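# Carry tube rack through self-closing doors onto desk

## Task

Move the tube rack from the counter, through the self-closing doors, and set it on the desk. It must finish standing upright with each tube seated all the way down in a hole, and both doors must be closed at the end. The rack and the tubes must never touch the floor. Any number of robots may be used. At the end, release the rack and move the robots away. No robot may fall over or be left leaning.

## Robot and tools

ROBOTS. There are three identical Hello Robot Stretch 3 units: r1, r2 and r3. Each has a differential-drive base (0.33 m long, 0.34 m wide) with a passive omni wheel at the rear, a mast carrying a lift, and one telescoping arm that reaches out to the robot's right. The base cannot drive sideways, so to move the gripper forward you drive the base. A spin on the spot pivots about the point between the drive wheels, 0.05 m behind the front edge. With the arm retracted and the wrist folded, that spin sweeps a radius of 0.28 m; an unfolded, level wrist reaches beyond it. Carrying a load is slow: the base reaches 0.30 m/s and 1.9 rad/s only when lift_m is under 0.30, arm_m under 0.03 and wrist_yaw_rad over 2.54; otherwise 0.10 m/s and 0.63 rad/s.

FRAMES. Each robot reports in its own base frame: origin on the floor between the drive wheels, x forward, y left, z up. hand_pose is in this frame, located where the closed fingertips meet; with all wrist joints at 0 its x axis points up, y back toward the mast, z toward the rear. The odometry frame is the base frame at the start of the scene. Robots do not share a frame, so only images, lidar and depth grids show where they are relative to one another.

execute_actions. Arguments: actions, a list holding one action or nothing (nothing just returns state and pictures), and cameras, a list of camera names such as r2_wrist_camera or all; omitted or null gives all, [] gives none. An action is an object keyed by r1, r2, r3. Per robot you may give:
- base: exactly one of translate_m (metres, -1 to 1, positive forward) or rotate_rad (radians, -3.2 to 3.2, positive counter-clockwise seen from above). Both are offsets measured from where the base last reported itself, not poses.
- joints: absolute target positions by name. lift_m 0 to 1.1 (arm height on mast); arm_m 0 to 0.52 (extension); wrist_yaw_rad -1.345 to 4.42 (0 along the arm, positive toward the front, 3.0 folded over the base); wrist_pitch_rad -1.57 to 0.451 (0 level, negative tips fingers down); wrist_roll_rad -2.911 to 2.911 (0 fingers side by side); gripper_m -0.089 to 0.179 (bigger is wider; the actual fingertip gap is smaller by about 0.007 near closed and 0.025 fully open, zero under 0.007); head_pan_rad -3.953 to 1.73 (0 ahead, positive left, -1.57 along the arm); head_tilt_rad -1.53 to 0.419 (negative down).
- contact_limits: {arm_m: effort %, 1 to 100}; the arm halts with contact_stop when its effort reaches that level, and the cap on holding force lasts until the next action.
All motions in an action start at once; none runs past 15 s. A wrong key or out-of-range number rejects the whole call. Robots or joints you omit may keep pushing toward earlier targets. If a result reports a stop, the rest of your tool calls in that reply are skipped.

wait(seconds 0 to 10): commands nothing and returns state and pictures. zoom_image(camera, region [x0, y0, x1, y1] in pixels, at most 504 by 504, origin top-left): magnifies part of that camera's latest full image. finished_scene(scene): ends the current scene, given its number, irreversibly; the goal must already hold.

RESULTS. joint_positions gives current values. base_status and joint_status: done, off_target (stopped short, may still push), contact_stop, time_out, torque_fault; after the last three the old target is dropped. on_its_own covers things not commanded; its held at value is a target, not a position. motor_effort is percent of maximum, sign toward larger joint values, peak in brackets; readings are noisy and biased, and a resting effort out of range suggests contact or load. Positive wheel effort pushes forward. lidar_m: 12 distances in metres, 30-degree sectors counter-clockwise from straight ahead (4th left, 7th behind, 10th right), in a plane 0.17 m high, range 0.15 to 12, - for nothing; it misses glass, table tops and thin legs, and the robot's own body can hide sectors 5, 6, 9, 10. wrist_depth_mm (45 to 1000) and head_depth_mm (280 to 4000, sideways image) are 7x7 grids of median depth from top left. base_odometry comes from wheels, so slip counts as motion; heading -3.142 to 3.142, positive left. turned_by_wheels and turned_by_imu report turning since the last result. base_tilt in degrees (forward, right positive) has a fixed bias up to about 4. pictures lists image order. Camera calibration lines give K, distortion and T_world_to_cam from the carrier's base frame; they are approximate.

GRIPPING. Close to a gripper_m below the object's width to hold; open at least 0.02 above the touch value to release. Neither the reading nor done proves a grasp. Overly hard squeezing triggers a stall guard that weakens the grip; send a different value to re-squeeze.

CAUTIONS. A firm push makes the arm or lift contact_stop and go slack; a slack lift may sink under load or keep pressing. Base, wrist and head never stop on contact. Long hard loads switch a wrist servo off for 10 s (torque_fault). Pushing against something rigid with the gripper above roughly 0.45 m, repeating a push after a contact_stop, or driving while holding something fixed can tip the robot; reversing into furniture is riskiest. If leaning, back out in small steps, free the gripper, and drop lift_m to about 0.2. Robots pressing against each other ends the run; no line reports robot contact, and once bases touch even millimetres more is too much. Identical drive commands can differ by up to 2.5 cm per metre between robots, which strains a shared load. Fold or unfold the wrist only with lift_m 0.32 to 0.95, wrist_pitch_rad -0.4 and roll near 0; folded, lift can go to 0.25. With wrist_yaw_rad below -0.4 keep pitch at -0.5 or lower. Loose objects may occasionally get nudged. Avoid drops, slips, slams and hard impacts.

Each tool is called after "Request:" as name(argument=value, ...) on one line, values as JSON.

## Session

Request:
execute_actions(actions=[], cameras=["r1_nav_camera","r2_nav_camera","r3_nav_camera"])

Scene clock: 0.00 s.
r1.base_odometry: x=+0.000 y=+0.000 heading=+0.000 (m, m, rad; r1's odometry frame)
r1.turned_by_wheels: +0.000 (rad since the last result)
r1.turned_by_imu: +0.000 (rad since the last result)
r1.base_tilt: forward=+1.0 right=+1.3 (deg)
r1.lidar_m: 0.81 1.19 1.33 1.42 2.09 3.53 2.45 1.84 1.81 0.98 0.76 0.75
r1.head_depth_mm: 715 714 711 711 710 706 702 / 770 771 765 764 760 761 754 / 833 830 828 825 821 821 818 / 909 906 903 898 897 895 889 / 1001 995 991 989 985 975 974 / 1113 1105 1102 1094 1085 1088 1079 / 1246 1239 1229 1224 1223 1216 1209
r1.base_status: not commanded
r1.joint_positions: lift_m=+0.581 arm_m=+0.002 wrist_yaw_rad=+2.931 wrist_pitch_rad=-0.593 wrist_roll_rad=-0.007 gripper_m=+0.037 head_pan_rad=+0.005 head_tilt_rad=-0.024
r1.joint_status: not commanded
r1.motor_effort: left_wheel=-1 right_wheel=+0 lift_m=+40 arm_m=+0 wrist_yaw_rad=+0 wrist_pitch_rad=+6 wrist_roll_rad=+0 gripper_m=+0 head_pan_rad=+1 head_tilt_rad=+2 (%)
r1.hand_pose: x=+0.0204 y=+0.0476 z=+0.5560 quat_wxyz=(+0.277, +0.692, +0.136, +0.653) (m; r1's base frame)
r1.wrist_depth_mm: - - - - - - - / - - - - - - - / - - - - - - - / 961 - 941 957 954 943 956 / 816 829 854 844 850 820 820 / 733 729 - 734 743 736 744 / 652 651 661 669 646 661 665
r2.base_odometry: x=+0.000 y=+0.000 heading=+0.000 (m, m, rad; r2's odometry frame)
r2.turned_by_wheels: +0.000 (rad since the last result)
r2.turned_by_imu: +0.000 (rad since the last result)
r2.base_tilt: forward=-1.6 right=+3.2 (deg)
r2.lidar_m: 3.01 2.56 2.26 2.27 1.30 1.16 1.65 1.00 0.88 0.89 1.06 1.95
r2.head_depth_mm: 2119 2759 2796 2838 2852 2830 2121 / 2102 2846 2891 2929 2974 2968 2092 / 2112 2958 2973 3025 3051 2957 2093 / 2115 3099 3105 3122 3137 3007 2064 / 2115 3186 3252 3283 3294 2964 2074 / 2140 3280 3398 3438 3497 2961 2067 / 2134 3222 3418 3444 3541 2961 2057
r2.base_status: not commanded
r2.joint_positions: lift_m=+0.597 arm_m=+0.003 wrist_yaw_rad=+2.905 wrist_pitch_rad=-0.376 wrist_roll_rad=-0.007 gripper_m=+0.037 head_pan_rad=-0.009 head_tilt_rad=+0.000
r2.joint_status: not commanded
r2.motor_effort: left_wheel=-1 right_wheel=+0 lift_m=+44 arm_m=-1 wrist_yaw_rad=+0 wrist_pitch_rad=+5 wrist_roll_rad=+0 gripper_m=+0 head_pan_rad=+1 head_tilt_rad=+1 (%)
r2.hand_pose: x=+0.0326 y=+0.0752 z=+0.6193 quat_wxyz=(+0.214, +0.703, +0.050, +0.677) (m; r2's base frame)
r2.wrist_depth_mm: - - - - - - - / - - - - - - - / - - - - - - - / - - - - - - - / 991 - - - - - - / 842 - 842 883 936 925 927 / 728 750 772 772 800 799 802
r3.base_odometry: x=+0.000 y=+0.000 heading=+0.000 (m, m, rad; r3's odometry frame)
r3.turned_by_wheels: +0.000 (rad since the last result)
r3.turned_by_imu: +0.000 (rad since the last result)
r3.base_tilt: forward=+0.1 right=+0.0 (deg)
r3.lidar_m: 1.04 0.80 0.78 0.82 1.17 1.31 1.83 1.98 2.36 2.56 2.16 2.50
r3.head_depth_mm: 2049 2869 2890 2880 2942 2854 2271 / 2050 2351 2322 2264 2217 2182 2105 / 1858 1828 1806 1783 1780 1737 1696 / 1527 1509 1488 1473 1440 1441 1424 / 1281 1265 1258 1248 1235 1225 1214 / 1115 1112 1099 1086 1076 1064 1054 / 984 977 967 959 951 946 934
r3.base_status: not commanded
r3.joint_positions: lift_m=+0.485 arm_m=-0.003 wrist_yaw_rad=+2.886 wrist_pitch_rad=-0.489 wrist_roll_rad=+0.000 gripper_m=+0.037 head_pan_rad=-0.018 head_tilt_rad=-0.022
r3.joint_status: not commanded
r3.motor_effort: left_wheel=+0 right_wheel=+0 lift_m=+33 arm_m=-1 wrist_yaw_rad=+0 wrist_pitch_rad=+8 wrist_roll_rad=+1 gripper_m=+0 head_pan_rad=+1 head_tilt_rad=+2 (%)
r3.hand_pose: x=+0.0332 y=+0.0654 z=+0.4824 quat_wxyz=(+0.258, +0.702, +0.083, +0.659) (m; r3's base frame)
r3.wrist_depth_mm: - 910 826 775 697 673 618 / - - 962 857 770 718 665 / - - - 960 824 776 734 / 948 - 967 967 909 847 787 / 796 - 811 808 840 832 815 / 676 665 - 691 714 715 716 / 597 596 609 607 593 631 620
pictures: r1_nav_camera (sideways: a quarter turn counterclockwise sets it upright), r2_nav_camera (sideways: a quarter turn counterclockwise sets it upright), r3_nav_camera (sideways: a quarter turn counterclockwise sets it upright)
camera_calibration (this result's frames):
r1_nav_camera: T_world_to_cam=[[-0.0231812, 0.0623079, 0.997788, -1.25976], [0.0542451, -0.996507, 0.0634882, -0.0294644], [0.998259, 0.0555968, 0.0197203, -0.0778101], [0, 0, 0, 1]] pos_world=[0.0500702, 0.0534572, 1.26037]
r2_nav_camera: T_world_to_cam=[[-0.02587, -0.0284844, 0.999259, -1.26109], [-0.0298814, -0.999125, -0.0292541, 0.0917817], [0.999219, -0.0306161, 0.0249962, -0.0808475], [0, 0, 0, 1]] pos_world=[0.0509026, 0.053305, 1.26486]
r3_nav_camera: T_world_to_cam=[[0.0767706, -0.041391, 0.996189, -1.24864], [0.0267691, -0.998692, -0.0435579, 0.109301], [0.996689, 0.030011, -0.0755622, 0.0449799], [0, 0, 0, 1]] pos_world=[0.0481021, 0.0561259, 1.25204]
Images, in order (width x height): r1_nav_camera 672x504, r2_nav_camera 672x504, r3_nav_camera 672x504.

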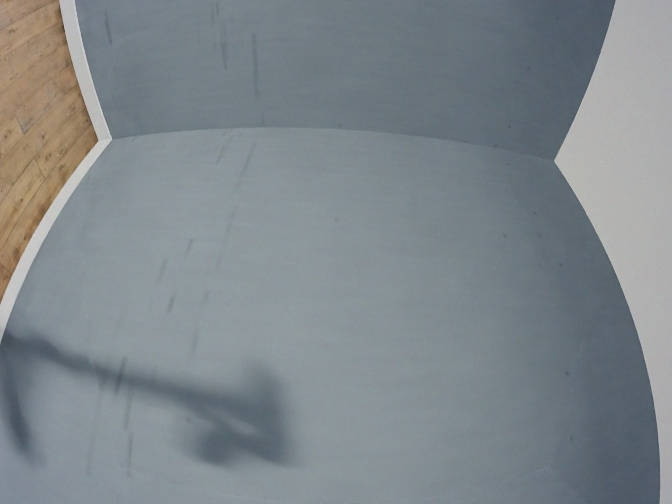

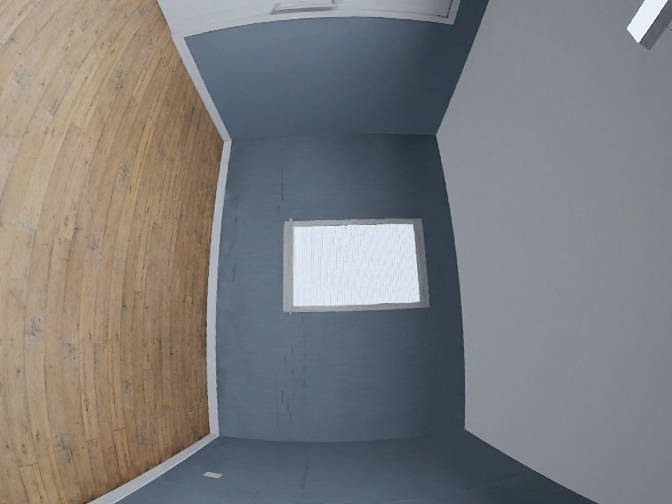

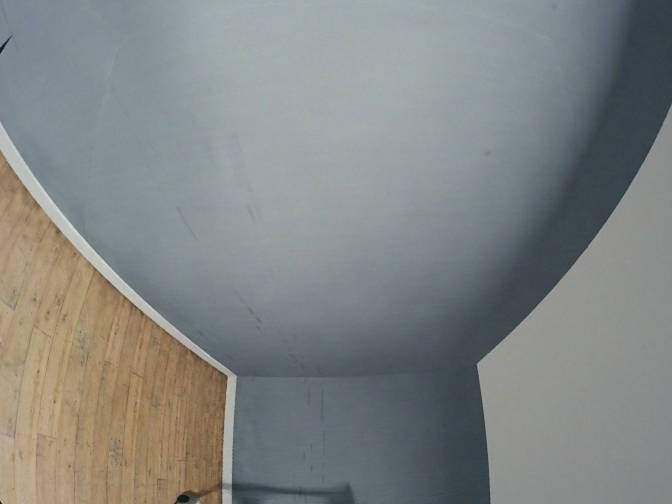

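Request:
execute_actions(actions=[{"r1":{"joints":{"head_pan_rad":-3.3,"head_tilt_rad":-0.5,"lift_m":0.28,"wrist_pitch_rad":-0.4,"wrist_yaw_rad":3.3}},"r2":{"joints":{"head_pan_rad":1.6,"head_tilt_rad":-0.5,"lift_m":0.28,"wrist_pitch_rad":-0.4,"wrist_yaw_rad":3.3}},"r3":{"joints":{"head_pan_rad":-2.2,"head_tilt_rad":-0.5,"lift_m":0.28,"wrist_pitch_rad":-0.4,"wrist_yaw_rad":3.3}}}], cameras=["r1_nav_camera","r2_nav_camera","r3_nav_camera"])

Scene clock: 4.47 s.
r1.base_odometry: x=+0.000 y=+0.000 heading=+0.000 (m, m, rad; r1's odometry frame)
r1.turned_by_wheels: +0.000 (rad since the last result)
r1.turned_by_imu: -0.001 (rad since the last result)
r1.base_tilt: forward=+1.0 right=+1.4 (deg)
r1.lidar_m: 0.80 1.19 1.32 1.41 2.08 3.53 2.45 1.84 1.81 0.98 0.76 0.75
r1.head_depth_mm: 3410 3637 - 2980 2076 1612 1308 / 3567 3822 - 2987 2104 1604 1310 / 3755 - - 2960 2114 1593 1302 / 3350 3696 - 3015 2084 1605 1294 / 2833 3020 3312 3002 2079 1602 1302 / 2415 2577 2764 2841 2096 1602 1301 / 2144 2283 2451 2576 2086 1597 1302
r1.base_status: not commanded
r1.joint_positions: lift_m=+0.280 arm_m=+0.002 wrist_yaw_rad=+3.298 wrist_pitch_rad=-0.419 wrist_roll_rad=-0.007 gripper_m=+0.037 head_pan_rad=-3.293 head_tilt_rad=-0.494
r1.joint_status: all done
r1.motor_effort: left_wheel=-1(1) right_wheel=+0(0) lift_m=+35(36) arm_m=+0(0) wrist_yaw_rad=+3(3) wrist_pitch_rad=+9(9) wrist_roll_rad=+0(0) gripper_m=+0(0) head_pan_rad=-3(45) head_tilt_rad=-3(34) (%)
r1.hand_pose: x=-0.0562 y=+0.0747 z=+0.2926 quat_wxyz=(+0.092, +0.675, +0.201, +0.704) (m; r1's base frame)
r1.wrist_depth_mm: - - - - - - - / - - - - - - - / 895 905 898 889 895 897 896 / 711 693 708 694 704 697 700 / 583 582 598 - 595 574 574 / 490 507 - - 505 495 492 / 433 - - - - 425 428
r2.base_odometry: x=+0.000 y=+0.000 heading=+0.000 (m, m, rad; r2's odometry frame)
r2.turned_by_wheels: +0.000 (rad since the last result)
r2.turned_by_imu: +0.000 (rad since the last result)
r2.base_tilt: forward=-1.6 right=+3.2 (deg)
r2.lidar_m: 3.00 2.55 2.26 2.27 1.30 1.16 1.65 1.00 0.89 0.89 1.06 1.94
r2.head_depth_mm: 1860 2010 2208 2327 1884 1535 1273 / 1928 2104 2313 2413 1909 1518 1281 / 1991 2170 2410 2524 1880 1519 1286 / 2066 2268 2507 2498 1886 1526 1280 / 2162 2389 2632 2515 1905 1531 1274 / 2248 2401 1997 2183 1876 1522 1299 / 2329 2377 1691 1826 1956 - -
r2.base_status: not commanded
r2.joint_positions: lift_m=+0.280 arm_m=+0.003 wrist_yaw_rad=+3.297 wrist_pitch_rad=-0.415 wrist_roll_rad=-0.007 gripper_m=+0.037 head_pan_rad=+1.593 head_tilt_rad=-0.494
r2.joint_status: all done
r2.motor_effort: left_wheel=-1(1) right_wheel=+0(0) lift_m=+39(38) arm_m=-1(1) wrist_yaw_rad=+2(4) wrist_pitch_rad=+5(4) wrist_roll_rad=+0(0) gripper_m=+1(0) head_pan_rad=+4(36) head_tilt_rad=-3(30) (%)
r2.hand_pose: x=-0.0561 y=+0.0743 z=+0.2936 quat_wxyz=(+0.091, +0.676, +0.199, +0.704) (m; r2's base frame)
r2.wrist_depth_mm: 936 - - - - - - / - - - - - - - / 818 845 859 - 920 969 - / 649 669 688 711 721 747 758 / 534 552 576 - 594 599 615 / 457 491 - - 511 508 521 / 399 - - - - 436 447
r3.base_odometry: x=+0.000 y=+0.000 heading=+0.000 (m, m, rad; r3's odometry frame)
r3.turned_by_wheels: +0.000 (rad since the last result)
r3.turned_by_imu: +0.001 (rad since the last result)
r3.base_tilt: forward=+0.2 right=+0.1 (deg)
r3.lidar_m: 1.04 0.80 0.78 0.82 1.18 1.31 1.84 1.98 2.36 2.57 2.16 2.49
r3.head_depth_mm: 2096 2292 2462 2654 2080 1648 1355 / 2086 2244 2438 2659 2073 1654 1359 / 2056 2235 2422 2657 2096 1650 1349 / 2060 2214 2430 2614 2077 1640 1370 / 2032 2230 2396 2603 2104 1661 1365 / 2035 2217 2424 2637 2115 1654 1376 / 2053 2226 2426 2656 2134 1668 1359
r3.base_status: not commanded
r3.joint_positions: lift_m=+0.280 arm_m=-0.003 wrist_yaw_rad=+3.297 wrist_pitch_rad=-0.421 wrist_roll_rad=+0.000 gripper_m=+0.037 head_pan_rad=-2.193 head_tilt_rad=-0.494
r3.joint_status: all done
r3.motor_effort: left_wheel=+1(0) right_wheel=+0(0) lift_m=+27(29) arm_m=-1(2) wrist_yaw_rad=+2(4) wrist_pitch_rad=+11(11) wrist_roll_rad=+0(1) gripper_m=+1(1) head_pan_rad=-4(51) head_tilt_rad=-4(37) (%)
r3.hand_pose: x=-0.0560 y=+0.0790 z=+0.2923 quat_wxyz=(+0.094, +0.677, +0.201, +0.701) (m; r3's base frame)
r3.wrist_depth_mm: - - - - 797 684 585 / - - - 984 856 734 625 / 933 951 957 972 874 749 667 / 721 725 735 737 757 743 680 / 577 591 592 - 617 603 609 / 486 505 - - 507 504 513 / 415 - - - - 431 439
pictures: r1_nav_camera (sideways: a quarter turn counterclockwise sets it upright), r2_nav_camera (sideways: a quarter turn counterclockwise sets it upright), r3_nav_camera (sideways: a quarter turn counterclockwise sets it upright)
camera_calibration (this result's frames):
r1_nav_camera: T_world_to_cam=[[-0.43626, 0.00333718, 0.899815, -1.12909], [0.0784944, 0.996322, 0.0343616, 0.00833783], [-0.896391, 0.0856209, -0.434917, 0.525506], [0, 0, 0, 1]] pos_world=[-0.0221744, -0.0495335, 1.24424]
r2_nav_camera: T_world_to_cam=[[0.0187659, 0.451545, 0.892051, -1.12116], [0.999821, -0.0104385, -0.0157492, 0.0679038], [0.00220025, 0.892187, -0.451661, 0.545649], [0, 0, 0, 1]] pos_world=[-0.0480526, 0.0201446, 1.24765]
r3_nav_camera: T_world_to_cam=[[-0.336511, -0.400729, 0.85216, -1.05803], [-0.822905, 0.565084, -0.059227, 0.134852], [-0.457808, -0.721177, -0.519918, 0.632169], [0, 0, 0, 1]] pos_world=[0.0443423, -0.0442813, 1.23828]
Images, in order (width x height): r1_nav_camera 672x504, r2_nav_camera 672x504, r3_nav_camera 672x504.

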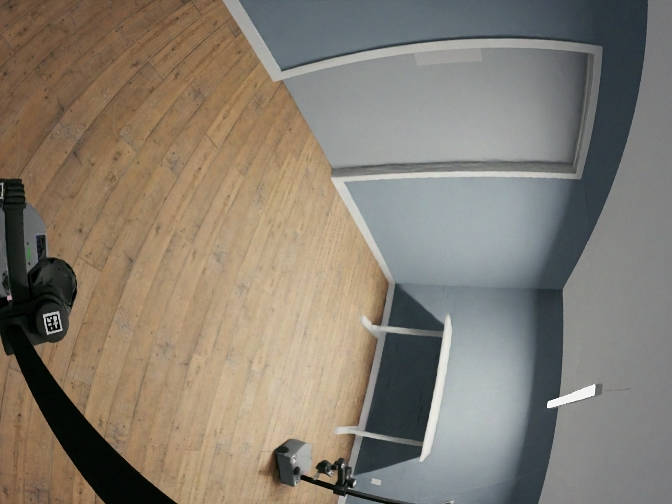

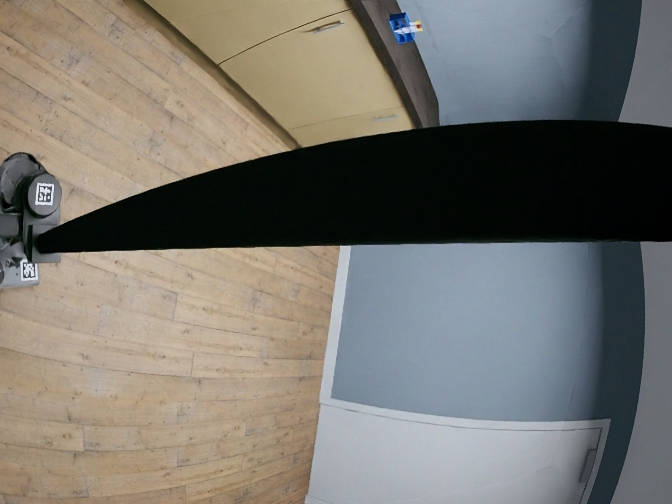

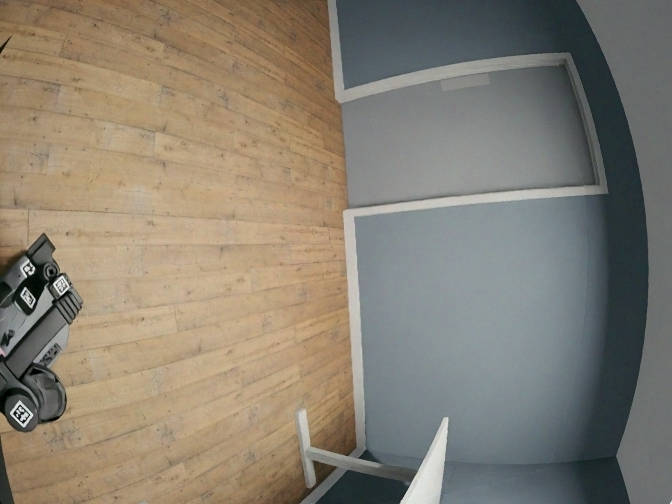

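Request:
execute_actions(actions=[{"r3":{"base":{"rotate_rad":-1.74},"joints":{"head_pan_rad":-1,"head_tilt_rad":-1}},"r1":{"base":{"rotate_rad":-2.8},"joints":{"head_pan_rad":0,"head_tilt_rad":-0.8}},"r2":{"base":{"rotate_rad":0.9},"joints":{"head_pan_rad":0,"head_tilt_rad":-0.7}}}], cameras=[])

Request:
execute_actions(actions=[{"r3":{"base":{"translate_m":1}},"r2":{"base":{"translate_m":1}}}], cameras=[])

Request:
execute_actions(actions=[{"r3":{"base":{"translate_m":1}}}], cameras=["r1_nav_camera","r2_nav_camera","r3_nav_camera"])

Scene clock: 9.00 s.
r1.base_odometry: x=+0.000 y=+0.000 heading=-2.800 (m, m, rad; r1's odometry frame)
r1.turned_by_wheels: -2.800 (rad since the last result)
r1.turned_by_imu: -2.793 (rad since the last result)
r1.base_tilt: forward=+1.1 right=+1.3 (deg)
r1.lidar_m: 1.92 1.81 1.15 0.80 0.75 0.77 1.00 1.33 1.35 1.77 2.24 2.78
r1.head_depth_mm: 2351 2740 2432 1902 1554 1302 1129 / 2190 2604 2436 1904 1556 1305 1138 / 2072 2407 2464 1887 1539 1307 1130 / 1952 2230 2414 1902 1553 1310 1131 / 1817 2056 2253 1909 1558 1304 1135 / 1643 1840 2146 1921 1556 1311 1139 / 1538 1740 1974 1905 1560 1313 1133
r1.base_status: done
r1.joint_positions: lift_m=+0.280 arm_m=+0.002 wrist_yaw_rad=+3.298 wrist_pitch_rad=-0.419 wrist_roll_rad=-0.007 gripper_m=+0.037 head_pan_rad=-0.007 head_tilt_rad=-0.791
r1.joint_status: all done
r1.motor_effort: left_wheel=+0(9) right_wheel=-2(5) lift_m=+35(35) arm_m=-1(0) wrist_yaw_rad=+3(3) wrist_pitch_rad=+9(9) wrist_roll_rad=+1(1) gripper_m=+1(0) head_pan_rad=+4(48) head_tilt_rad=-5(32) (%)
r1.hand_pose: x=-0.0563 y=+0.0746 z=+0.2927 quat_wxyz=(+0.092, +0.675, +0.201, +0.704) (m; r1's base frame)
r1.wrist_depth_mm: 571 623 676 - 881 - - / 610 659 743 - 980 - - / 642 704 784 899 883 885 892 / 668 704 702 696 702 700 704 / 586 580 596 - 588 578 577 / 495 507 - - 496 489 492 / 433 - - - - 428 426
r2.base_odometry: x=+0.000 y=+0.000 heading=+0.900 (m, m, rad; r2's odometry frame)
r2.turned_by_wheels: +0.900 (rad since the last result)
r2.turned_by_imu: +0.907 (rad since the last result)
r2.base_tilt: forward=-1.6 right=+3.2 (deg)
r2.lidar_m: 2.29 2.27 1.42 1.17 1.16 1.09 0.89 0.89 0.97 1.53 2.99 2.81
r2.head_depth_mm: 2238 2608 2398 1885 1567 1343 1161 / 2202 2512 2398 1889 1557 1321 1172 / 2125 2401 2436 1910 1565 1344 1161 / 2063 2340 2402 1905 1558 1347 1172 / 2014 2227 2398 1914 1564 1341 1164 / 1934 2173 2332 1892 1572 1339 1159 / 1908 2124 2324 1908 1587 1340 1166
r2.base_status: done
r2.joint_positions: lift_m=+0.280 arm_m=+0.003 wrist_yaw_rad=+3.298 wrist_pitch_rad=-0.415 wrist_roll_rad=-0.007 gripper_m=+0.037 head_pan_rad=+0.007 head_tilt_rad=-0.692
r2.joint_status: all done
r2.motor_effort: left_wheel=-3(8) right_wheel=+3(12) lift_m=+40(40) arm_m=-1(1) wrist_yaw_rad=+2(2) wrist_pitch_rad=+5(5) wrist_roll_rad=+0(0) gripper_m=-1(0) head_pan_rad=-3(35) head_tilt_rad=-4(21) (%)
r2.hand_pose: x=-0.0562 y=+0.0743 z=+0.2936 quat_wxyz=(+0.091, +0.676, +0.199, +0.704) (m; r2's base frame)
r2.wrist_depth_mm: - - - - - - - / - - - - - - - / 798 825 869 - 930 963 - / 638 663 684 706 726 740 769 / 540 549 583 - 597 596 616 / 459 491 - - 516 507 524 / 395 - - - - 441 443
r3.base_odometry: x=+0.000 y=+0.000 heading=-1.740 (m, m, rad; r3's odometry frame)
r3.turned_by_wheels: -1.740 (rad since the last result)
r3.turned_by_imu: -1.712 (rad since the last result)
r3.base_tilt: forward=+0.1 right=+0.1 (deg)
r3.lidar_m: 2.38 3.06 2.29 1.24 0.84 0.78 0.79 1.01 1.74 1.31 1.98 2.36
r3.head_depth_mm: 2015 2131 1804 1551 1380 1239 1125 / 2253 2108 1803 1566 1392 1235 1147 / 2342 2103 1793 1560 1375 1243 - / 2548 2102 1791 1552 1388 1238 1136 / 2473 2101 1789 1550 1376 1242 1125 / 2410 2116 1778 1567 1375 1237 1120 / 2283 2071 1805 1553 1380 1246 1117
r3.base_status: done
r3.joint_positions: lift_m=+0.280 arm_m=-0.003 wrist_yaw_rad=+3.298 wrist_pitch_rad=-0.421 wrist_roll_rad=+0.000 gripper_m=+0.037 head_pan_rad=-1.007 head_tilt_rad=-0.988
r3.joint_status: all done
r3.motor_effort: left_wheel=+2(10) right_wheel=-3(10) lift_m=+27(27) arm_m=-2(2) wrist_yaw_rad=+2(2) wrist_pitch_rad=+11(11) wrist_roll_rad=+1(0) gripper_m=+0(0) head_pan_rad=+4(49) head_tilt_rad=-8(42) (%)
r3.hand_pose: x=-0.0561 y=+0.0789 z=+0.2923 quat_wxyz=(+0.094, +0.677, +0.201, +0.701) (m; r3's base frame)
r3.wrist_depth_mm: 576 717 906 - - - - / 604 748 960 - - - - / 630 753 898 984 - - - / 660 711 735 745 740 749 766 / 577 589 587 - 602 612 614 / 486 502 - - 514 507 508 / 420 - - - - 430 436
pictures: none
No camera images: the call's "cameras" was empty. Leave "cameras" out to get every camera's image.

Scene clock: 14.00 s.
r1.base_odometry: x=+0.000 y=+0.000 heading=-2.800 (m, m, rad; r1's odometry frame)
r1.turned_by_wheels: +0.000 (rad since the last result)
r1.turned_by_imu: -0.001 (rad since the last result)
r1.base_tilt: forward=+0.9 right=+1.4 (deg)
r1.lidar_m: 1.92 1.81 1.15 0.80 0.75 0.77 1.00 1.32 1.35 1.77 1.76 1.85
r1.head_depth_mm: 2317 2810 2432 1887 1550 1304 1135 / 2227 2557 2444 1890 1554 1312 1135 / 2102 2417 2457 1889 1545 1301 1135 / 1929 2226 2385 1916 1557 1317 1136 / 1814 2025 2262 1906 1556 1313 1136 / 1653 1852 2128 1908 1547 1312 1136 / 1548 1744 1990 1901 1566 1314 1136
r1.base_status: not commanded
r1.joint_positions: lift_m=+0.280 arm_m=+0.002 wrist_yaw_rad=+3.298 wrist_pitch_rad=-0.419 wrist_roll_rad=-0.007 gripper_m=+0.037 head_pan_rad=-0.007 head_tilt_rad=-0.791
r1.joint_status: not commanded
r1.motor_effort: left_wheel=+0(2) right_wheel=-2(2) lift_m=+35(35) arm_m=+0(0) wrist_yaw_rad=+2(2) wrist_pitch_rad=+9(9) wrist_roll_rad=+0(0) gripper_m=+1(0) head_pan_rad=+4(4) head_tilt_rad=-5(6) (%)
r1.hand_pose: x=-0.0563 y=+0.0746 z=+0.2927 quat_wxyz=(+0.092, +0.675, +0.201, +0.704) (m; r1's base frame)
r1.wrist_depth_mm: 575 621 682 - 876 - - / 597 670 738 - 967 - - / 637 708 780 893 896 886 905 / 658 699 691 709 699 701 701 / 571 577 593 - 598 568 573 / 496 504 - - 501 491 491 / 433 - - - - 423 429
r2.base_odometry: x=+0.622 y=+0.783 heading=+0.900 (m, m, rad; r2's odometry frame)
r2.turned_by_wheels: +0.000 (rad since the last result)
r2.turned_by_imu: +0.005 (rad since the last result)
r2.base_tilt: forward=-1.6 right=+3.2 (deg)
r2.lidar_m: 1.33 1.32 1.47 1.51 1.50 1.67 1.84 1.82 2.01 2.67 2.64 1.64
r2.head_depth_mm: 1289 1487 1741 1894 1570 1334 1159 / 1266 1435 1674 1853 1557 1334 1156 / 1229 1379 1602 1797 1575 1338 1164 / 1182 1344 1553 1778 1565 1331 1172 / 1152 1297 1489 1731 1573 1343 1167 / 1110 1247 1422 1655 1571 1340 1163 / 1085 1215 1380 1603 1566 1341 1170
r2.base_status: done
r2.joint_positions: lift_m=+0.280 arm_m=+0.003 wrist_yaw_rad=+3.298 wrist_pitch_rad=-0.415 wrist_roll_rad=-0.007 gripper_m=+0.037 head_pan_rad=+0.007 head_tilt_rad=-0.692
r2.joint_status: not commanded
r2.motor_effort: left_wheel=-3(7) right_wheel=+3(12) lift_m=+40(40) arm_m=-1(1) wrist_yaw_rad=+2(2) wrist_pitch_rad=+5(5) wrist_roll_rad=+0(0) gripper_m=+0(0) head_pan_rad=-3(2) head_tilt_rad=-4(4) (%)
r2.hand_pose: x=-0.0563 y=+0.0742 z=+0.2936 quat_wxyz=(+0.091, +0.676, +0.200, +0.704) (m; r2's base frame)
r2.wrist_depth_mm: - - - - - - - / - - - - - - - / 800 821 871 - 913 956 - / 639 667 683 709 716 736 758 / 539 551 575 - 593 593 618 / 461 491 - - 518 505 520 / 399 - - - - 440 446
r3.base_odometry: x=-0.168 y=-0.986 heading=-1.740 (m, m, rad; r3's odometry frame)
r3.turned_by_wheels: +0.000 (rad since the last result)
r3.turned_by_imu: -0.001 (rad since the last result)
r3.base_tilt: forward=+0.1 right=+0.1 (deg)
r3.lidar_m: 1.54 1.88 2.61 1.85 1.81 1.69 1.72 2.18 1.78 1.76 1.55 1.44
r3.head_depth_mm: 2225 2116 1805 1570 1380 1243 1121 / 2018 2122 1807 1557 1377 1244 1149 / 1862 2069 1794 1560 1382 1236 - / 1699 1970 1792 1558 1378 1234 1136 / 1602 1866 1796 1556 1376 1240 1119 / 1488 1730 1792 1576 1367 1244 1117 / 1395 1605 1752 1562 1376 1223 1119
r3.base_status: done
r3.joint_positions: lift_m=+0.280 arm_m=-0.003 wrist_yaw_rad=+3.298 wrist_pitch_rad=-0.420 wrist_roll_rad=+0.000 gripper_m=+0.037 head_pan_rad=-1.007 head_tilt_rad=-0.988
r3.joint_status: not commanded
r3.motor_effort: left_wheel=+1(9) right_wheel=-4(6) lift_m=+27(28) arm_m=-2(1) wrist_yaw_rad=+2(2) wrist_pitch_rad=+11(11) wrist_roll_rad=+1(0) gripper_m=+1(0) head_pan_rad=+3(4) head_tilt_rad=-7(7) (%)
r3.hand_pose: x=-0.0562 y=+0.0790 z=+0.2923 quat_wxyz=(+0.093, +0.677, +0.201, +0.701) (m; r3's base frame)
r3.wrist_depth_mm: - - - - - - - / - - - - - - - / 929 935 958 974 - - - / 722 727 734 744 747 751 774 / 573 574 586 - 603 598 609 / 491 502 - - 511 498 514 / 416 - - - - 432 437
pictures: none
No camera images: the call's "cameras" was empty. Leave "cameras" out to get every camera's image.

Scene clock: 18.93 s.
r1.base_odometry: x=+0.000 y=+0.000 heading=-2.800 (m, m, rad; r1's odometry frame)
r1.turned_by_wheels: +0.000 (rad since the last result)
r1.turned_by_imu: -0.001 (rad since the last result)
r1.base_tilt: forward=+1.0 right=+1.3 (deg)
r1.lidar_m: 1.76 1.81 1.15 0.80 0.75 0.77 1.00 1.32 1.35 1.77 3.55 1.76
r1.head_depth_mm: 2267 2591 2170 1896 1553 1313 1132 / 2218 2495 2104 1900 1559 1308 1132 / 2083 2401 2433 1887 1550 1304 1132 / 1936 2226 2389 1903 1551 1304 1136 / 1812 2058 2273 1902 1559 1315 1134 / 1644 1863 2124 1882 1566 1307 1136 / 1541 1727 1974 1900 1562 1315 1138
r1.base_status: not commanded
r1.joint_positions: lift_m=+0.280 arm_m=+0.002 wrist_yaw_rad=+3.298 wrist_pitch_rad=-0.419 wrist_roll_rad=-0.007 gripper_m=+0.037 head_pan_rad=-0.007 head_tilt_rad=-0.791
r1.joint_status: not commanded
r1.motor_effort: left_wheel=+1(1) right_wheel=-2(2) lift_m=+35(35) arm_m=+0(1) wrist_yaw_rad=+3(3) wrist_pitch_rad=+9(9) wrist_roll_rad=+0(1) gripper_m=+0(1) head_pan_rad=+5(3) head_tilt_rad=-5(5) (%)
r1.hand_pose: x=-0.0563 y=+0.0746 z=+0.2927 quat_wxyz=(+0.092, +0.675, +0.201, +0.704) (m; r1's base frame)
r1.wrist_depth_mm: 574 629 680 - 873 - - / 611 663 750 - 955 - - / 642 715 786 896 881 889 888 / 661 707 702 700 695 714 694 / 582 580 599 - 594 577 571 / 486 508 - - 505 483 491 / 434 - - - - 425 424
r2.base_odometry: x=+0.622 y=+0.783 heading=+0.900 (m, m, rad; r2's odometry frame)
r2.turned_by_wheels: +0.000 (rad since the last result)
r2.turned_by_imu: +0.000 (rad since the last result)
r2.base_tilt: forward=-1.6 right=+3.2 (deg)
r2.lidar_m: 1.33 1.32 1.46 1.50 1.50 1.67 1.84 1.82 2.00 2.66 2.64 1.64
r2.head_depth_mm: 1299 1487 1755 1879 1558 1333 1162 / 1260 1427 1672 1839 1566 1331 1168 / 1223 1385 1600 1807 1567 1327 1165 / 1182 1345 1543 1781 1570 1333 1165 / 1154 1296 1487 1722 1572 1338 1161 / 1113 1243 1426 1654 1576 1346 1175 / 1087 1213 1390 1595 1590 1339 1171
r2.base_status: not commanded
r2.joint_positions: lift_m=+0.280 arm_m=+0.003 wrist_yaw_rad=+3.298 wrist_pitch_rad=-0.415 wrist_roll_rad=-0.007 gripper_m=+0.037 head_pan_rad=+0.007 head_tilt_rad=-0.692
r2.joint_status: not commanded
r2.motor_effort: left_wheel=-3(4) right_wheel=+3(4) lift_m=+40(40) arm_m=-1(1) wrist_yaw_rad=+2(2) wrist_pitch_rad=+4(5) wrist_roll_rad=+0(0) gripper_m=+0(0) head_pan_rad=-3(3) head_tilt_rad=-4(4) (%)
r2.hand_pose: x=-0.0563 y=+0.0742 z=+0.2936 quat_wxyz=(+0.091, +0.676, +0.200, +0.704) (m; r2's base frame)
r2.wrist_depth_mm: - - - - - - - / - - - - - - - / 810 842 870 - 932 959 - / 638 660 681 711 720 739 771 / 538 544 578 - 589 603 617 / 461 490 - - 512 506 519 / 397 - - - - 439 445
r3.base_odometry: x=-0.336 y=-1.972 heading=-1.740 (m, m, rad; r3's odometry frame)
r3.turned_by_wheels: +0.000 (rad since the last result)
r3.turned_by_imu: -0.001 (rad since the last result)
r3.base_tilt: forward=+0.1 right=+0.1 (deg)
r3.lidar_m: 0.62 0.79 1.51 2.00 1.89 2.59 2.63 2.56 2.07 0.86 0.65 0.61
r3.head_depth_mm: 777 973 1280 1529 1378 1241 1116 / 707 864 1111 1486 1378 1247 1158 / 644 774 975 1287 1388 1235 - / 611 721 883 1145 1370 1243 1138 / 637 744 896 1117 1360 1233 1121 / 598 690 817 998 1278 1238 1114 / 562 643 750 902 1125 1241 1118
r3.base_status: done
r3.joint_positions: lift_m=+0.280 arm_m=-0.003 wrist_yaw_rad=+3.298 wrist_pitch_rad=-0.420 wrist_roll_rad=+0.000 gripper_m=+0.037 head_pan_rad=-1.006 head_tilt_rad=-0.988
r3.joint_status: not commanded
r3.motor_effort: left_wheel=+2(9) right_wheel=-3(8) lift_m=+28(27) arm_m=-1(1) wrist_yaw_rad=+1(2) wrist_pitch_rad=+11(11) wrist_roll_rad=+0(0) gripper_m=+0(0) head_pan_rad=+4(4) head_tilt_rad=-8(7) (%)
r3.hand_pose: x=-0.0562 y=+0.0790 z=+0.2924 quat_wxyz=(+0.093, +0.677, +0.201, +0.701) (m; r3's base frame)
r3.wrist_depth_mm: - - - - - - - / - - - - - - - / 928 939 960 - - - - / 714 720 731 735 752 752 762 / 580 577 579 - 597 606 610 / 491 500 - - 509 508 504 / 423 - - - - 433 440
pictures: r1_nav_camera (sideways: a quarter turn counterclockwise sets it upright), r2_nav_camera (sideways: a quarter turn counterclockwise sets it upright), r3_nav_camera (sideways: a quarter turn counterclockwise sets it upright)
camera_calibration (this result's frames):
r1_nav_camera: T_world_to_cam=[[0.676425, 0.0576038, 0.734256, -0.920025], [0.0722726, -0.997317, 0.0116611, 0.0379382], [0.732957, 0.0451787, -0.678773, 0.832824], [0, 0, 0, 1]] pos_world=[0.00916167, 0.0532074, 1.24039]
r2_nav_camera: T_world_to_cam=[[0.618412, -0.0243932, 0.785476, -0.985856], [-0.0279569, -0.999568, -0.0090313, 0.0654241], [0.785357, -0.0163744, -0.618827, 0.758365], [0, 0, 0, 1]] pos_world=[0.0159071, 0.0537654, 1.24425]
r3_nav_camera: T_world_to_cam=[[0.428127, -0.751097, 0.502553, -0.607104], [-0.848786, -0.52512, -0.0617414, 0.138243], [0.310275, -0.400127, -0.862339, 1.07282], [0, 0, 0, 1]] pos_world=[0.0443868, 0.0458651, 1.23878]
Images, in order (width x height): r1_nav_camera 672x504, r2_nav_camera 672x504, r3_nav_camera 672x504.

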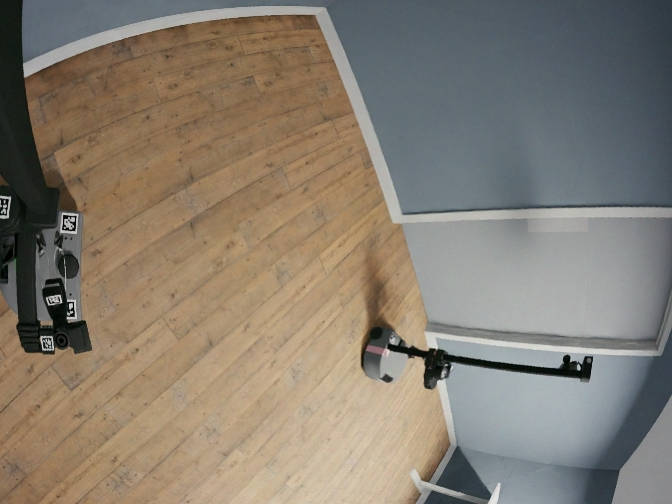

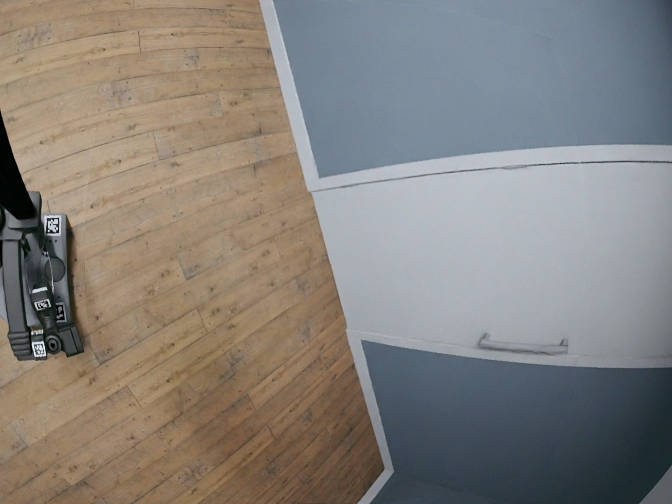

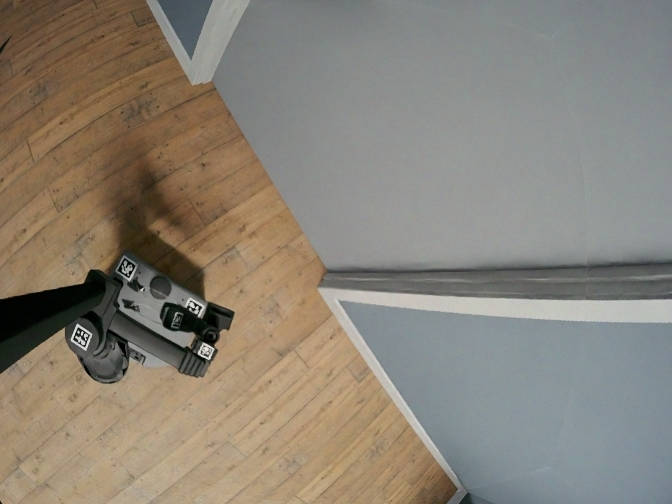

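Request:
execute_actions(actions=[{"r3":{"base":{"rotate_rad":0.5}},"r1":{"base":{"translate_m":0.6}},"r2":{"base":{"rotate_rad":-0.9}}}], cameras=[])

Request:
execute_actions(actions=[{"r3":{"base":{"translate_m":0.5}},"r2":{"base":{"translate_m":1}}}], cameras=[])

Request:
execute_actions(actions=[{"r3":{"base":{"rotate_rad":0.77}},"r2":{"base":{"rotate_rad":1.9}}}], cameras=["r3_nav_camera","r2_nav_camera"])

Scene clock: 23.47 s.
r1.base_odometry: x=-0.565 y=-0.201 heading=-2.800 (m, m, rad; r1's odometry frame)
r1.turned_by_wheels: +0.000 (rad since the last result)
r1.turned_by_imu: -0.003 (rad since the last result)
r1.base_tilt: forward=+0.9 right=+1.2 (deg)
r1.lidar_m: 1.38 1.32 1.35 1.15 1.09 1.11 1.45 1.82 1.86 2.41 3.29 1.23
r1.head_depth_mm: 1679 1988 2153 1605 1548 1317 1128 / 1631 1885 2203 1821 1568 1309 1133 / 1512 1769 2076 1890 1547 1317 1134 / 1412 1616 1904 1891 1557 1303 1134 / 1334 1503 1734 1889 1556 1313 1133 / 1242 1367 1566 1738 1547 1315 1134 / 1111 1244 1414 1628 1555 1318 1135
r1.base_status: done
r1.joint_positions: lift_m=+0.280 arm_m=+0.002 wrist_yaw_rad=+3.299 wrist_pitch_rad=-0.419 wrist_roll_rad=-0.007 gripper_m=+0.037 head_pan_rad=-0.007 head_tilt_rad=-0.791
r1.joint_status: not commanded
r1.motor_effort: left_wheel=+1(8) right_wheel=-2(5) lift_m=+35(36) arm_m=+0(0) wrist_yaw_rad=+1(3) wrist_pitch_rad=+9(9) wrist_roll_rad=+0(1) gripper_m=+0(0) head_pan_rad=+3(4) head_tilt_rad=-6(5) (%)
r1.hand_pose: x=-0.0564 y=+0.0746 z=+0.2927 quat_wxyz=(+0.092, +0.675, +0.201, +0.704) (m; r1's base frame)
r1.wrist_depth_mm: 810 890 - - - - - / 866 935 - - - - - / 874 907 908 898 891 897 899 / 710 714 705 702 702 701 704 / 576 576 604 - 597 579 579 / 495 502 - - 502 486 491 / 436 - - - - 424 427
r2.base_odometry: x=+0.622 y=+0.783 heading=+0.000 (m, m, rad; r2's odometry frame)
r2.turned_by_wheels: -0.900 (rad since the last result)
r2.turned_by_imu: -0.908 (rad since the last result)
r2.base_tilt: forward=-1.6 right=+3.2 (deg)
r2.lidar_m: 2.44 1.50 1.32 1.33 1.59 1.50 1.50 2.06 1.82 1.83 2.18 2.65
r2.head_depth_mm: 2236 2482 2381 1884 1565 1327 1169 / 2307 2589 2389 1897 1585 1335 1161 / 2396 2651 2390 1901 1568 1329 1160 / 2487 2819 2409 1894 1575 1329 1167 / 2472 2780 2394 1897 1575 1344 1171 / 2119 2330 2311 1890 1582 1345 1173 / 1828 1947 2081 1907 1573 1340 1171
r2.base_status: done
r2.joint_positions: lift_m=+0.280 arm_m=+0.003 wrist_yaw_rad=+3.298 wrist_pitch_rad=-0.415 wrist_roll_rad=-0.007 gripper_m=+0.037 head_pan_rad=+0.007 head_tilt_rad=-0.692
r2.joint_status: not commanded
r2.motor_effort: left_wheel=+2(8) right_wheel=-4(7) lift_m=+39(40) arm_m=-1(1) wrist_yaw_rad=+1(2) wrist_pitch_rad=+5(5) wrist_roll_rad=+0(0) gripper_m=+0(1) head_pan_rad=-2(2) head_tilt_rad=-4(4) (%)
r2.hand_pose: x=-0.0563 y=+0.0742 z=+0.2936 quat_wxyz=(+0.091, +0.676, +0.200, +0.704) (m; r2's base frame)
r2.wrist_depth_mm: - - - - - - - / - - - - - - - / 803 833 870 - 930 962 - / 650 654 671 712 722 743 766 / 542 552 582 - 601 599 620 / 457 492 - - 511 507 515 / 400 - - - - 440 442
r3.base_odometry: x=-0.336 y=-1.972 heading=-1.240 (m, m, rad; r3's odometry frame)
r3.turned_by_wheels: +0.500 (rad since the last result)
r3.turned_by_imu: +0.494 (rad since the last result)
r3.base_tilt: forward=+0.1 right=+0.1 (deg)
r3.lidar_m: 0.77 1.42 1.32 2.78 2.60 2.62 2.56 2.07 0.89 0.66 0.61 0.62
r3.head_depth_mm: 580 689 844 1008 1318 1239 1127 / 570 676 827 1076 1340 1244 1151 / 563 669 816 1054 1335 1235 - / 556 655 800 1024 1342 1246 1137 / 550 644 784 1001 1319 1236 1118 / 542 634 771 972 1310 1242 1118 / 535 625 755 957 1277 1240 1117
r3.base_status: done
r3.joint_positions: lift_m=+0.280 arm_m=-0.003 wrist_yaw_rad=+3.298 wrist_pitch_rad=-0.420 wrist_roll_rad=+0.000 gripper_m=+0.037 head_pan_rad=-1.006 head_tilt_rad=-0.988
r3.joint_status: not commanded
r3.motor_effort: left_wheel=-1(7) right_wheel=+3(12) lift_m=+28(28) arm_m=-2(1) wrist_yaw_rad=+2(2) wrist_pitch_rad=+11(11) wrist_roll_rad=+0(0) gripper_m=+0(0) head_pan_rad=+4(4) head_tilt_rad=-7(7) (%)
r3.hand_pose: x=-0.0562 y=+0.0790 z=+0.2924 quat_wxyz=(+0.093, +0.677, +0.201, +0.701) (m; r3's base frame)
r3.wrist_depth_mm: - - - - - - - / - - - - - - - / 942 939 964 988 - - - / 711 719 724 734 746 757 764 / 571 582 585 - 605 605 610 / 491 506 - - 506 501 506 / 419 - - - - 431 434
pictures: none
No camera images: the call's "cameras" was empty. Leave "cameras" out to get every camera's image.

Scene clock: 28.47 s.
r1.base_odometry: x=-0.565 y=-0.201 heading=-2.800 (m, m, rad; r1's odometry frame)
r1.turned_by_wheels: +0.000 (rad since the last result)
r1.turned_by_imu: -0.001 (rad since the last result)
r1.base_tilt: forward=+1.0 right=+1.4 (deg)
r1.lidar_m: 1.14 1.32 1.35 1.15 1.09 1.11 1.45 1.82 1.85 2.41 3.26 2.01
r1.head_depth_mm: 1679 1994 2310 1887 1550 1314 1134 / 1635 1905 2206 1896 1559 1311 1128 / 1501 1752 1851 1723 1552 1313 1134 / 1390 1582 1770 1670 1558 1307 1132 / 1323 1508 1747 1890 1553 1312 1135 / 1240 1372 1553 1732 1553 1318 1133 / 1105 1251 1409 1629 1560 1309 1138
r1.base_status: not commanded
r1.joint_positions: lift_m=+0.280 arm_m=+0.002 wrist_yaw_rad=+3.299 wrist_pitch_rad=-0.419 wrist_roll_rad=-0.007 gripper_m=+0.037 head_pan_rad=-0.007 head_tilt_rad=-0.791
r1.joint_status: not commanded
r1.motor_effort: left_wheel=+0(0) right_wheel=-2(2) lift_m=+36(36) arm_m=-1(0) wrist_yaw_rad=+2(1) wrist_pitch_rad=+9(9) wrist_roll_rad=+0(0) gripper_m=+0(0) head_pan_rad=+3(4) head_tilt_rad=-5(5) (%)
r1.hand_pose: x=-0.0564 y=+0.0746 z=+0.2927 quat_wxyz=(+0.092, +0.675, +0.201, +0.704) (m; r1's base frame)
r1.wrist_depth_mm: 804 888 - - - - - / 849 941 - - - - - / 867 884 887 886 890 909 880 / 704 702 700 700 715 701 705 / 577 582 608 - 601 573 580 / 490 505 - - 504 487 494 / 432 - - - - 425 429
r2.base_odometry: x=+1.622 y=+0.783 heading=+0.000 (m, m, rad; r2's odometry frame)
r2.turned_by_wheels: +0.000 (rad since the last result)
r2.turned_by_imu: +0.005 (rad since the last result)
r2.base_tilt: forward=-1.6 right=+3.3 (deg)
r2.lidar_m: 1.70 1.14 1.00 1.01 1.22 2.28 2.46 2.39 2.14 2.14 1.90 1.69
r2.head_depth_mm: 1422 1571 1792 1905 1562 1335 1159 / 1468 1630 1877 1881 1566 1332 1160 / 1519 1697 1937 1903 1573 1330 1165 / 1588 1766 2048 1897 1570 1341 1169 / 1628 1844 2133 1900 1580 1333 1164 / 1597 1732 1871 1860 1574 1339 1165 / 1383 1480 1576 1695 1576 1342 1172
r2.base_status: done
r2.joint_positions: lift_m=+0.280 arm_m=+0.003 wrist_yaw_rad=+3.298 wrist_pitch_rad=-0.415 wrist_roll_rad=-0.007 gripper_m=+0.037 head_pan_rad=+0.007 head_tilt_rad=-0.692
r2.joint_status: not commanded
r2.motor_effort: left_wheel=+1(8) right_wheel=-3(7) lift_m=+39(39) arm_m=-1(1) wrist_yaw_rad=+1(1) wrist_pitch_rad=+5(5) wrist_roll_rad=+0(0) gripper_m=+0(0) head_pan_rad=-3(2) head_tilt_rad=-4(4) (%)
r2.hand_pose: x=-0.0563 y=+0.0742 z=+0.2936 quat_wxyz=(+0.091, +0.676, +0.200, +0.704) (m; r2's base frame)
r2.wrist_depth_mm: - - - - 972 871 771 / - - - - - 918 837 / 798 808 848 - 920 932 884 / 645 662 684 722 719 731 762 / 534 547 579 - 595 606 619 / 460 491 - - 515 506 516 / 399 - - - - 438 444
r3.base_odometry: x=-0.174 y=-2.444 heading=-1.240 (m, m, rad; r3's odometry frame)
r3.turned_by_wheels: +0.000 (rad since the last result)
r3.turned_by_imu: +0.000 (rad since the last result)
r3.base_tilt: forward=+0.2 right=+0.0 (deg)
r3.lidar_m: 0.33 0.62 1.82 1.26 2.90 2.93 3.04 1.87 0.51 0.33 0.31 0.31
r3.head_depth_mm: - 317 391 507 725 1197 1125 / - 312 384 494 699 1191 1156 / - 307 375 482 675 1120 - / - 304 368 470 652 1064 1136 / - 301 361 460 629 1005 1128 / - 300 353 448 609 953 1111 / - 296 347 438 591 796 1086
r3.base_status: done
r3.joint_positions: lift_m=+0.280 arm_m=-0.003 wrist_yaw_rad=+3.298 wrist_pitch_rad=-0.420 wrist_roll_rad=+0.000 gripper_m=+0.037 head_pan_rad=-1.006 head_tilt_rad=-0.988
r3.joint_status: not commanded
r3.motor_effort: left_wheel=-2(4) right_wheel=+3(13) lift_m=+28(27) arm_m=-1(1) wrist_yaw_rad=+1(2) wrist_pitch_rad=+11(11) wrist_roll_rad=+0(0) gripper_m=+0(0) head_pan_rad=+4(3) head_tilt_rad=-7(8) (%)
r3.hand_pose: x=-0.0562 y=+0.0790 z=+0.2924 quat_wxyz=(+0.093, +0.677, +0.201, +0.701) (m; r3's base frame)
r3.wrist_depth_mm: - - - - - - - / - - - - - - - / 945 959 946 982 - - - / 725 712 739 736 742 760 762 / 574 587 583 - 597 610 620 / 484 504 - - 504 509 515 / 415 - - - - 432 436
pictures: none
No camera images: the call's "cameras" was empty. Leave "cameras" out to get every camera's image.

Scene clock: 31.00 s.
r1.base_odometry: x=-0.565 y=-0.201 heading=-2.800 (m, m, rad; r1's odometry frame)
r1.turned_by_wheels: +0.000 (rad since the last result)
r1.turned_by_imu: +0.000 (rad since the last result)
r1.base_tilt: forward=+1.0 right=+1.2 (deg)
r1.lidar_m: 1.22 1.32 1.34 1.15 1.09 1.11 1.45 1.82 1.86 2.41 3.28 2.01
r1.head_depth_mm: 1670 1994 2307 1892 1544 1305 1132 / 1626 1897 2180 1903 1552 1311 1130 / 1422 1705 1443 1725 1553 1304 1133 / 1409 1628 1759 1724 1553 1309 1135 / 1317 1507 1721 1842 1552 1314 1136 / 1245 1368 1564 1734 1561 1308 1140 / 1115 1244 1400 1630 1558 1312 1136
r1.base_status: not commanded
r1.joint_positions: lift_m=+0.280 arm_m=+0.002 wrist_yaw_rad=+3.299 wrist_pitch_rad=-0.419 wrist_roll_rad=-0.007 gripper_m=+0.037 head_pan_rad=-0.007 head_tilt_rad=-0.791
r1.joint_status: not commanded
r1.motor_effort: left_wheel=+1(0) right_wheel=-2(2) lift_m=+36(36) arm_m=-1(0) wrist_yaw_rad=+2(2) wrist_pitch_rad=+9(9) wrist_roll_rad=+1(1) gripper_m=+1(1) head_pan_rad=+4(4) head_tilt_rad=-5(5) (%)
r1.hand_pose: x=-0.0564 y=+0.0746 z=+0.2927 quat_wxyz=(+0.092, +0.675, +0.201, +0.704) (m; r1's base frame)
r1.wrist_depth_mm: 804 888 - - - - - / 852 925 - - - - - / 862 898 894 903 870 891 894 / 703 705 695 707 700 695 702 / 570 576 596 - 597 573 574 / 496 504 - - 506 488 492 / 434 - - - - 428 426
r2.base_odometry: x=+1.622 y=+0.783 heading=+1.900 (m, m, rad; r2's odometry frame)
r2.turned_by_wheels: +1.900 (rad since the last result)
r2.turned_by_imu: +1.915 (rad since the last result)
r2.base_tilt: forward=-1.6 right=+3.2 (deg)
r2.lidar_m: 1.10 1.66 2.44 2.67 2.16 2.14 2.16 1.71 1.70 1.29 1.02 1.00
r2.head_depth_mm: 912 1002 1118 1269 1450 1328 1161 / 975 1080 1228 1397 1529 1345 1169 / 1049 1181 1340 1551 1564 1336 1160 / 1128 1266 1480 1750 1561 1336 1168 / 1231 1416 1654 1857 1566 1351 1165 / 1359 1574 1893 1906 1574 1346 1175 / 1503 1764 2164 1904 1579 1349 1164
r2.base_status: done
r2.joint_positions: lift_m=+0.280 arm_m=+0.003 wrist_yaw_rad=+3.298 wrist_pitch_rad=-0.415 wrist_roll_rad=-0.007 gripper_m=+0.037 head_pan_rad=+0.007 head_tilt_rad=-0.692
r2.joint_status: not commanded
r2.motor_effort: left_wheel=-3(7) right_wheel=+3(12) lift_m=+40(40) arm_m=-1(1) wrist_yaw_rad=+2(1) wrist_pitch_rad=+5(5) wrist_roll_rad=+0(0) gripper_m=+0(0) head_pan_rad=-2(2) head_tilt_rad=-4(3) (%)
r2.hand_pose: x=-0.0563 y=+0.0742 z=+0.2936 quat_wxyz=(+0.091, +0.676, +0.200, +0.704) (m; r2's base frame)
r2.wrist_depth_mm: - - - - - - - / - - - - - - - / 808 837 863 - 919 949 - / 639 668 689 703 710 755 760 / 542 548 574 - 595 599 615 / 461 498 - - 516 503 519 / 397 - - - - 438 446
r3.base_odometry: x=-0.174 y=-2.444 heading=-0.470 (m, m, rad; r3's odometry frame)
r3.turned_by_wheels: +0.770 (rad since the last result)
r3.turned_by_imu: +0.760 (rad since the last result)
r3.base_tilt: forward=+0.2 right=+0.0 (deg)
r3.lidar_m: 1.58 1.35 1.26 2.90 3.11 2.51 0.81 0.39 0.31 0.31 0.33 0.36
r3.head_depth_mm: - 305 357 428 529 700 998 / 293 329 388 473 604 831 1126 / 306 357 426 531 701 1027 - / 315 373 451 574 782 1188 1137 / 298 343 411 520 729 1199 1124 / 291 330 425 612 1002 1235 1120 / 307 395 521 768 1312 1234 1118
r3.base_status: done
r3.joint_positions: lift_m=+0.280 arm_m=-0.003 wrist_yaw_rad=+3.298 wrist_pitch_rad=-0.420 wrist_roll_rad=+0.000 gripper_m=+0.037 head_pan_rad=-1.006 head_tilt_rad=-0.988
r3.joint_status: not commanded
r3.motor_effort: left_wheel=-2(7) right_wheel=+3(12) lift_m=+28(28) arm_m=-2(1) wrist_yaw_rad=+2(1) wrist_pitch_rad=+10(11) wrist_roll_rad=+0(0) gripper_m=+0(0) head_pan_rad=+3(4) head_tilt_rad=-8(7) (%)
r3.hand_pose: x=-0.0562 y=+0.0790 z=+0.2924 quat_wxyz=(+0.093, +0.677, +0.201, +0.701) (m; r3's base frame)
r3.wrist_depth_mm: - - - - - - - / - - - - - - - / 936 934 962 981 - - 955 / 718 713 720 747 740 751 775 / 577 582 588 - 603 612 613 / 481 503 - - 504 505 505 / 418 - - - - 430 431
pictures: r2_nav_camera (sideways: a quarter turn counterclockwise sets it upright), r3_nav_camera (sideways: a quarter turn counterclockwise sets it upright)
camera_calibration (this result's frames):
r2_nav_camera: T_world_to_cam=[[0.618523, -0.024442, 0.785387, -0.985741], [-0.0280382, -0.999566, -0.00902627, 0.0654181], [0.785266, -0.0164379, -0.61894, 0.758512], [0, 0, 0, 1]] pos_world=[0.0159031, 0.0537645, 1.24425]
r3_nav_camera: T_world_to_cam=[[0.428169, -0.751095, 0.502522, -0.607064], [-0.848764, -0.525154, -0.061741, 0.138243], [0.310275, -0.400087, -0.862357, 1.07285], [0, 0, 0, 1]] pos_world=[0.0443836, 0.0458687, 1.23878]
Images, in order (width x height): r2_nav_camera 672x504, r3_nav_camera 672x504.

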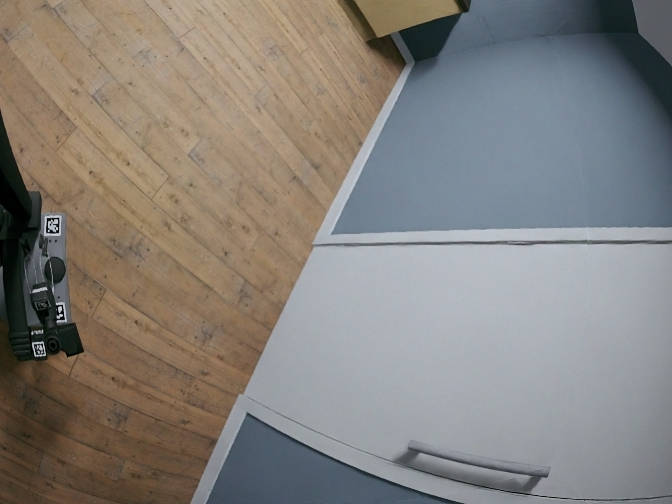

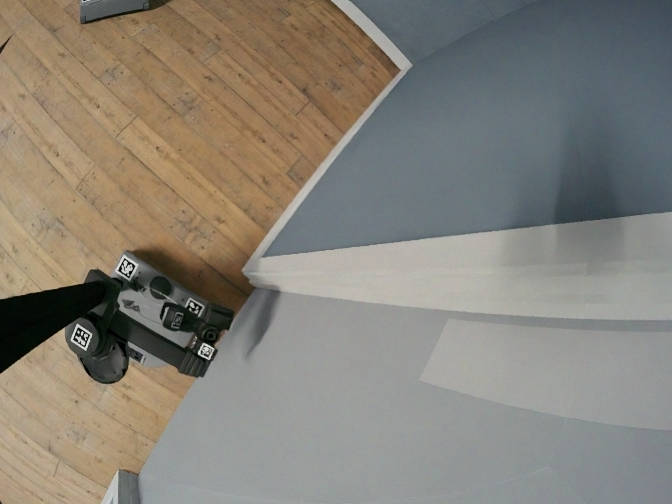

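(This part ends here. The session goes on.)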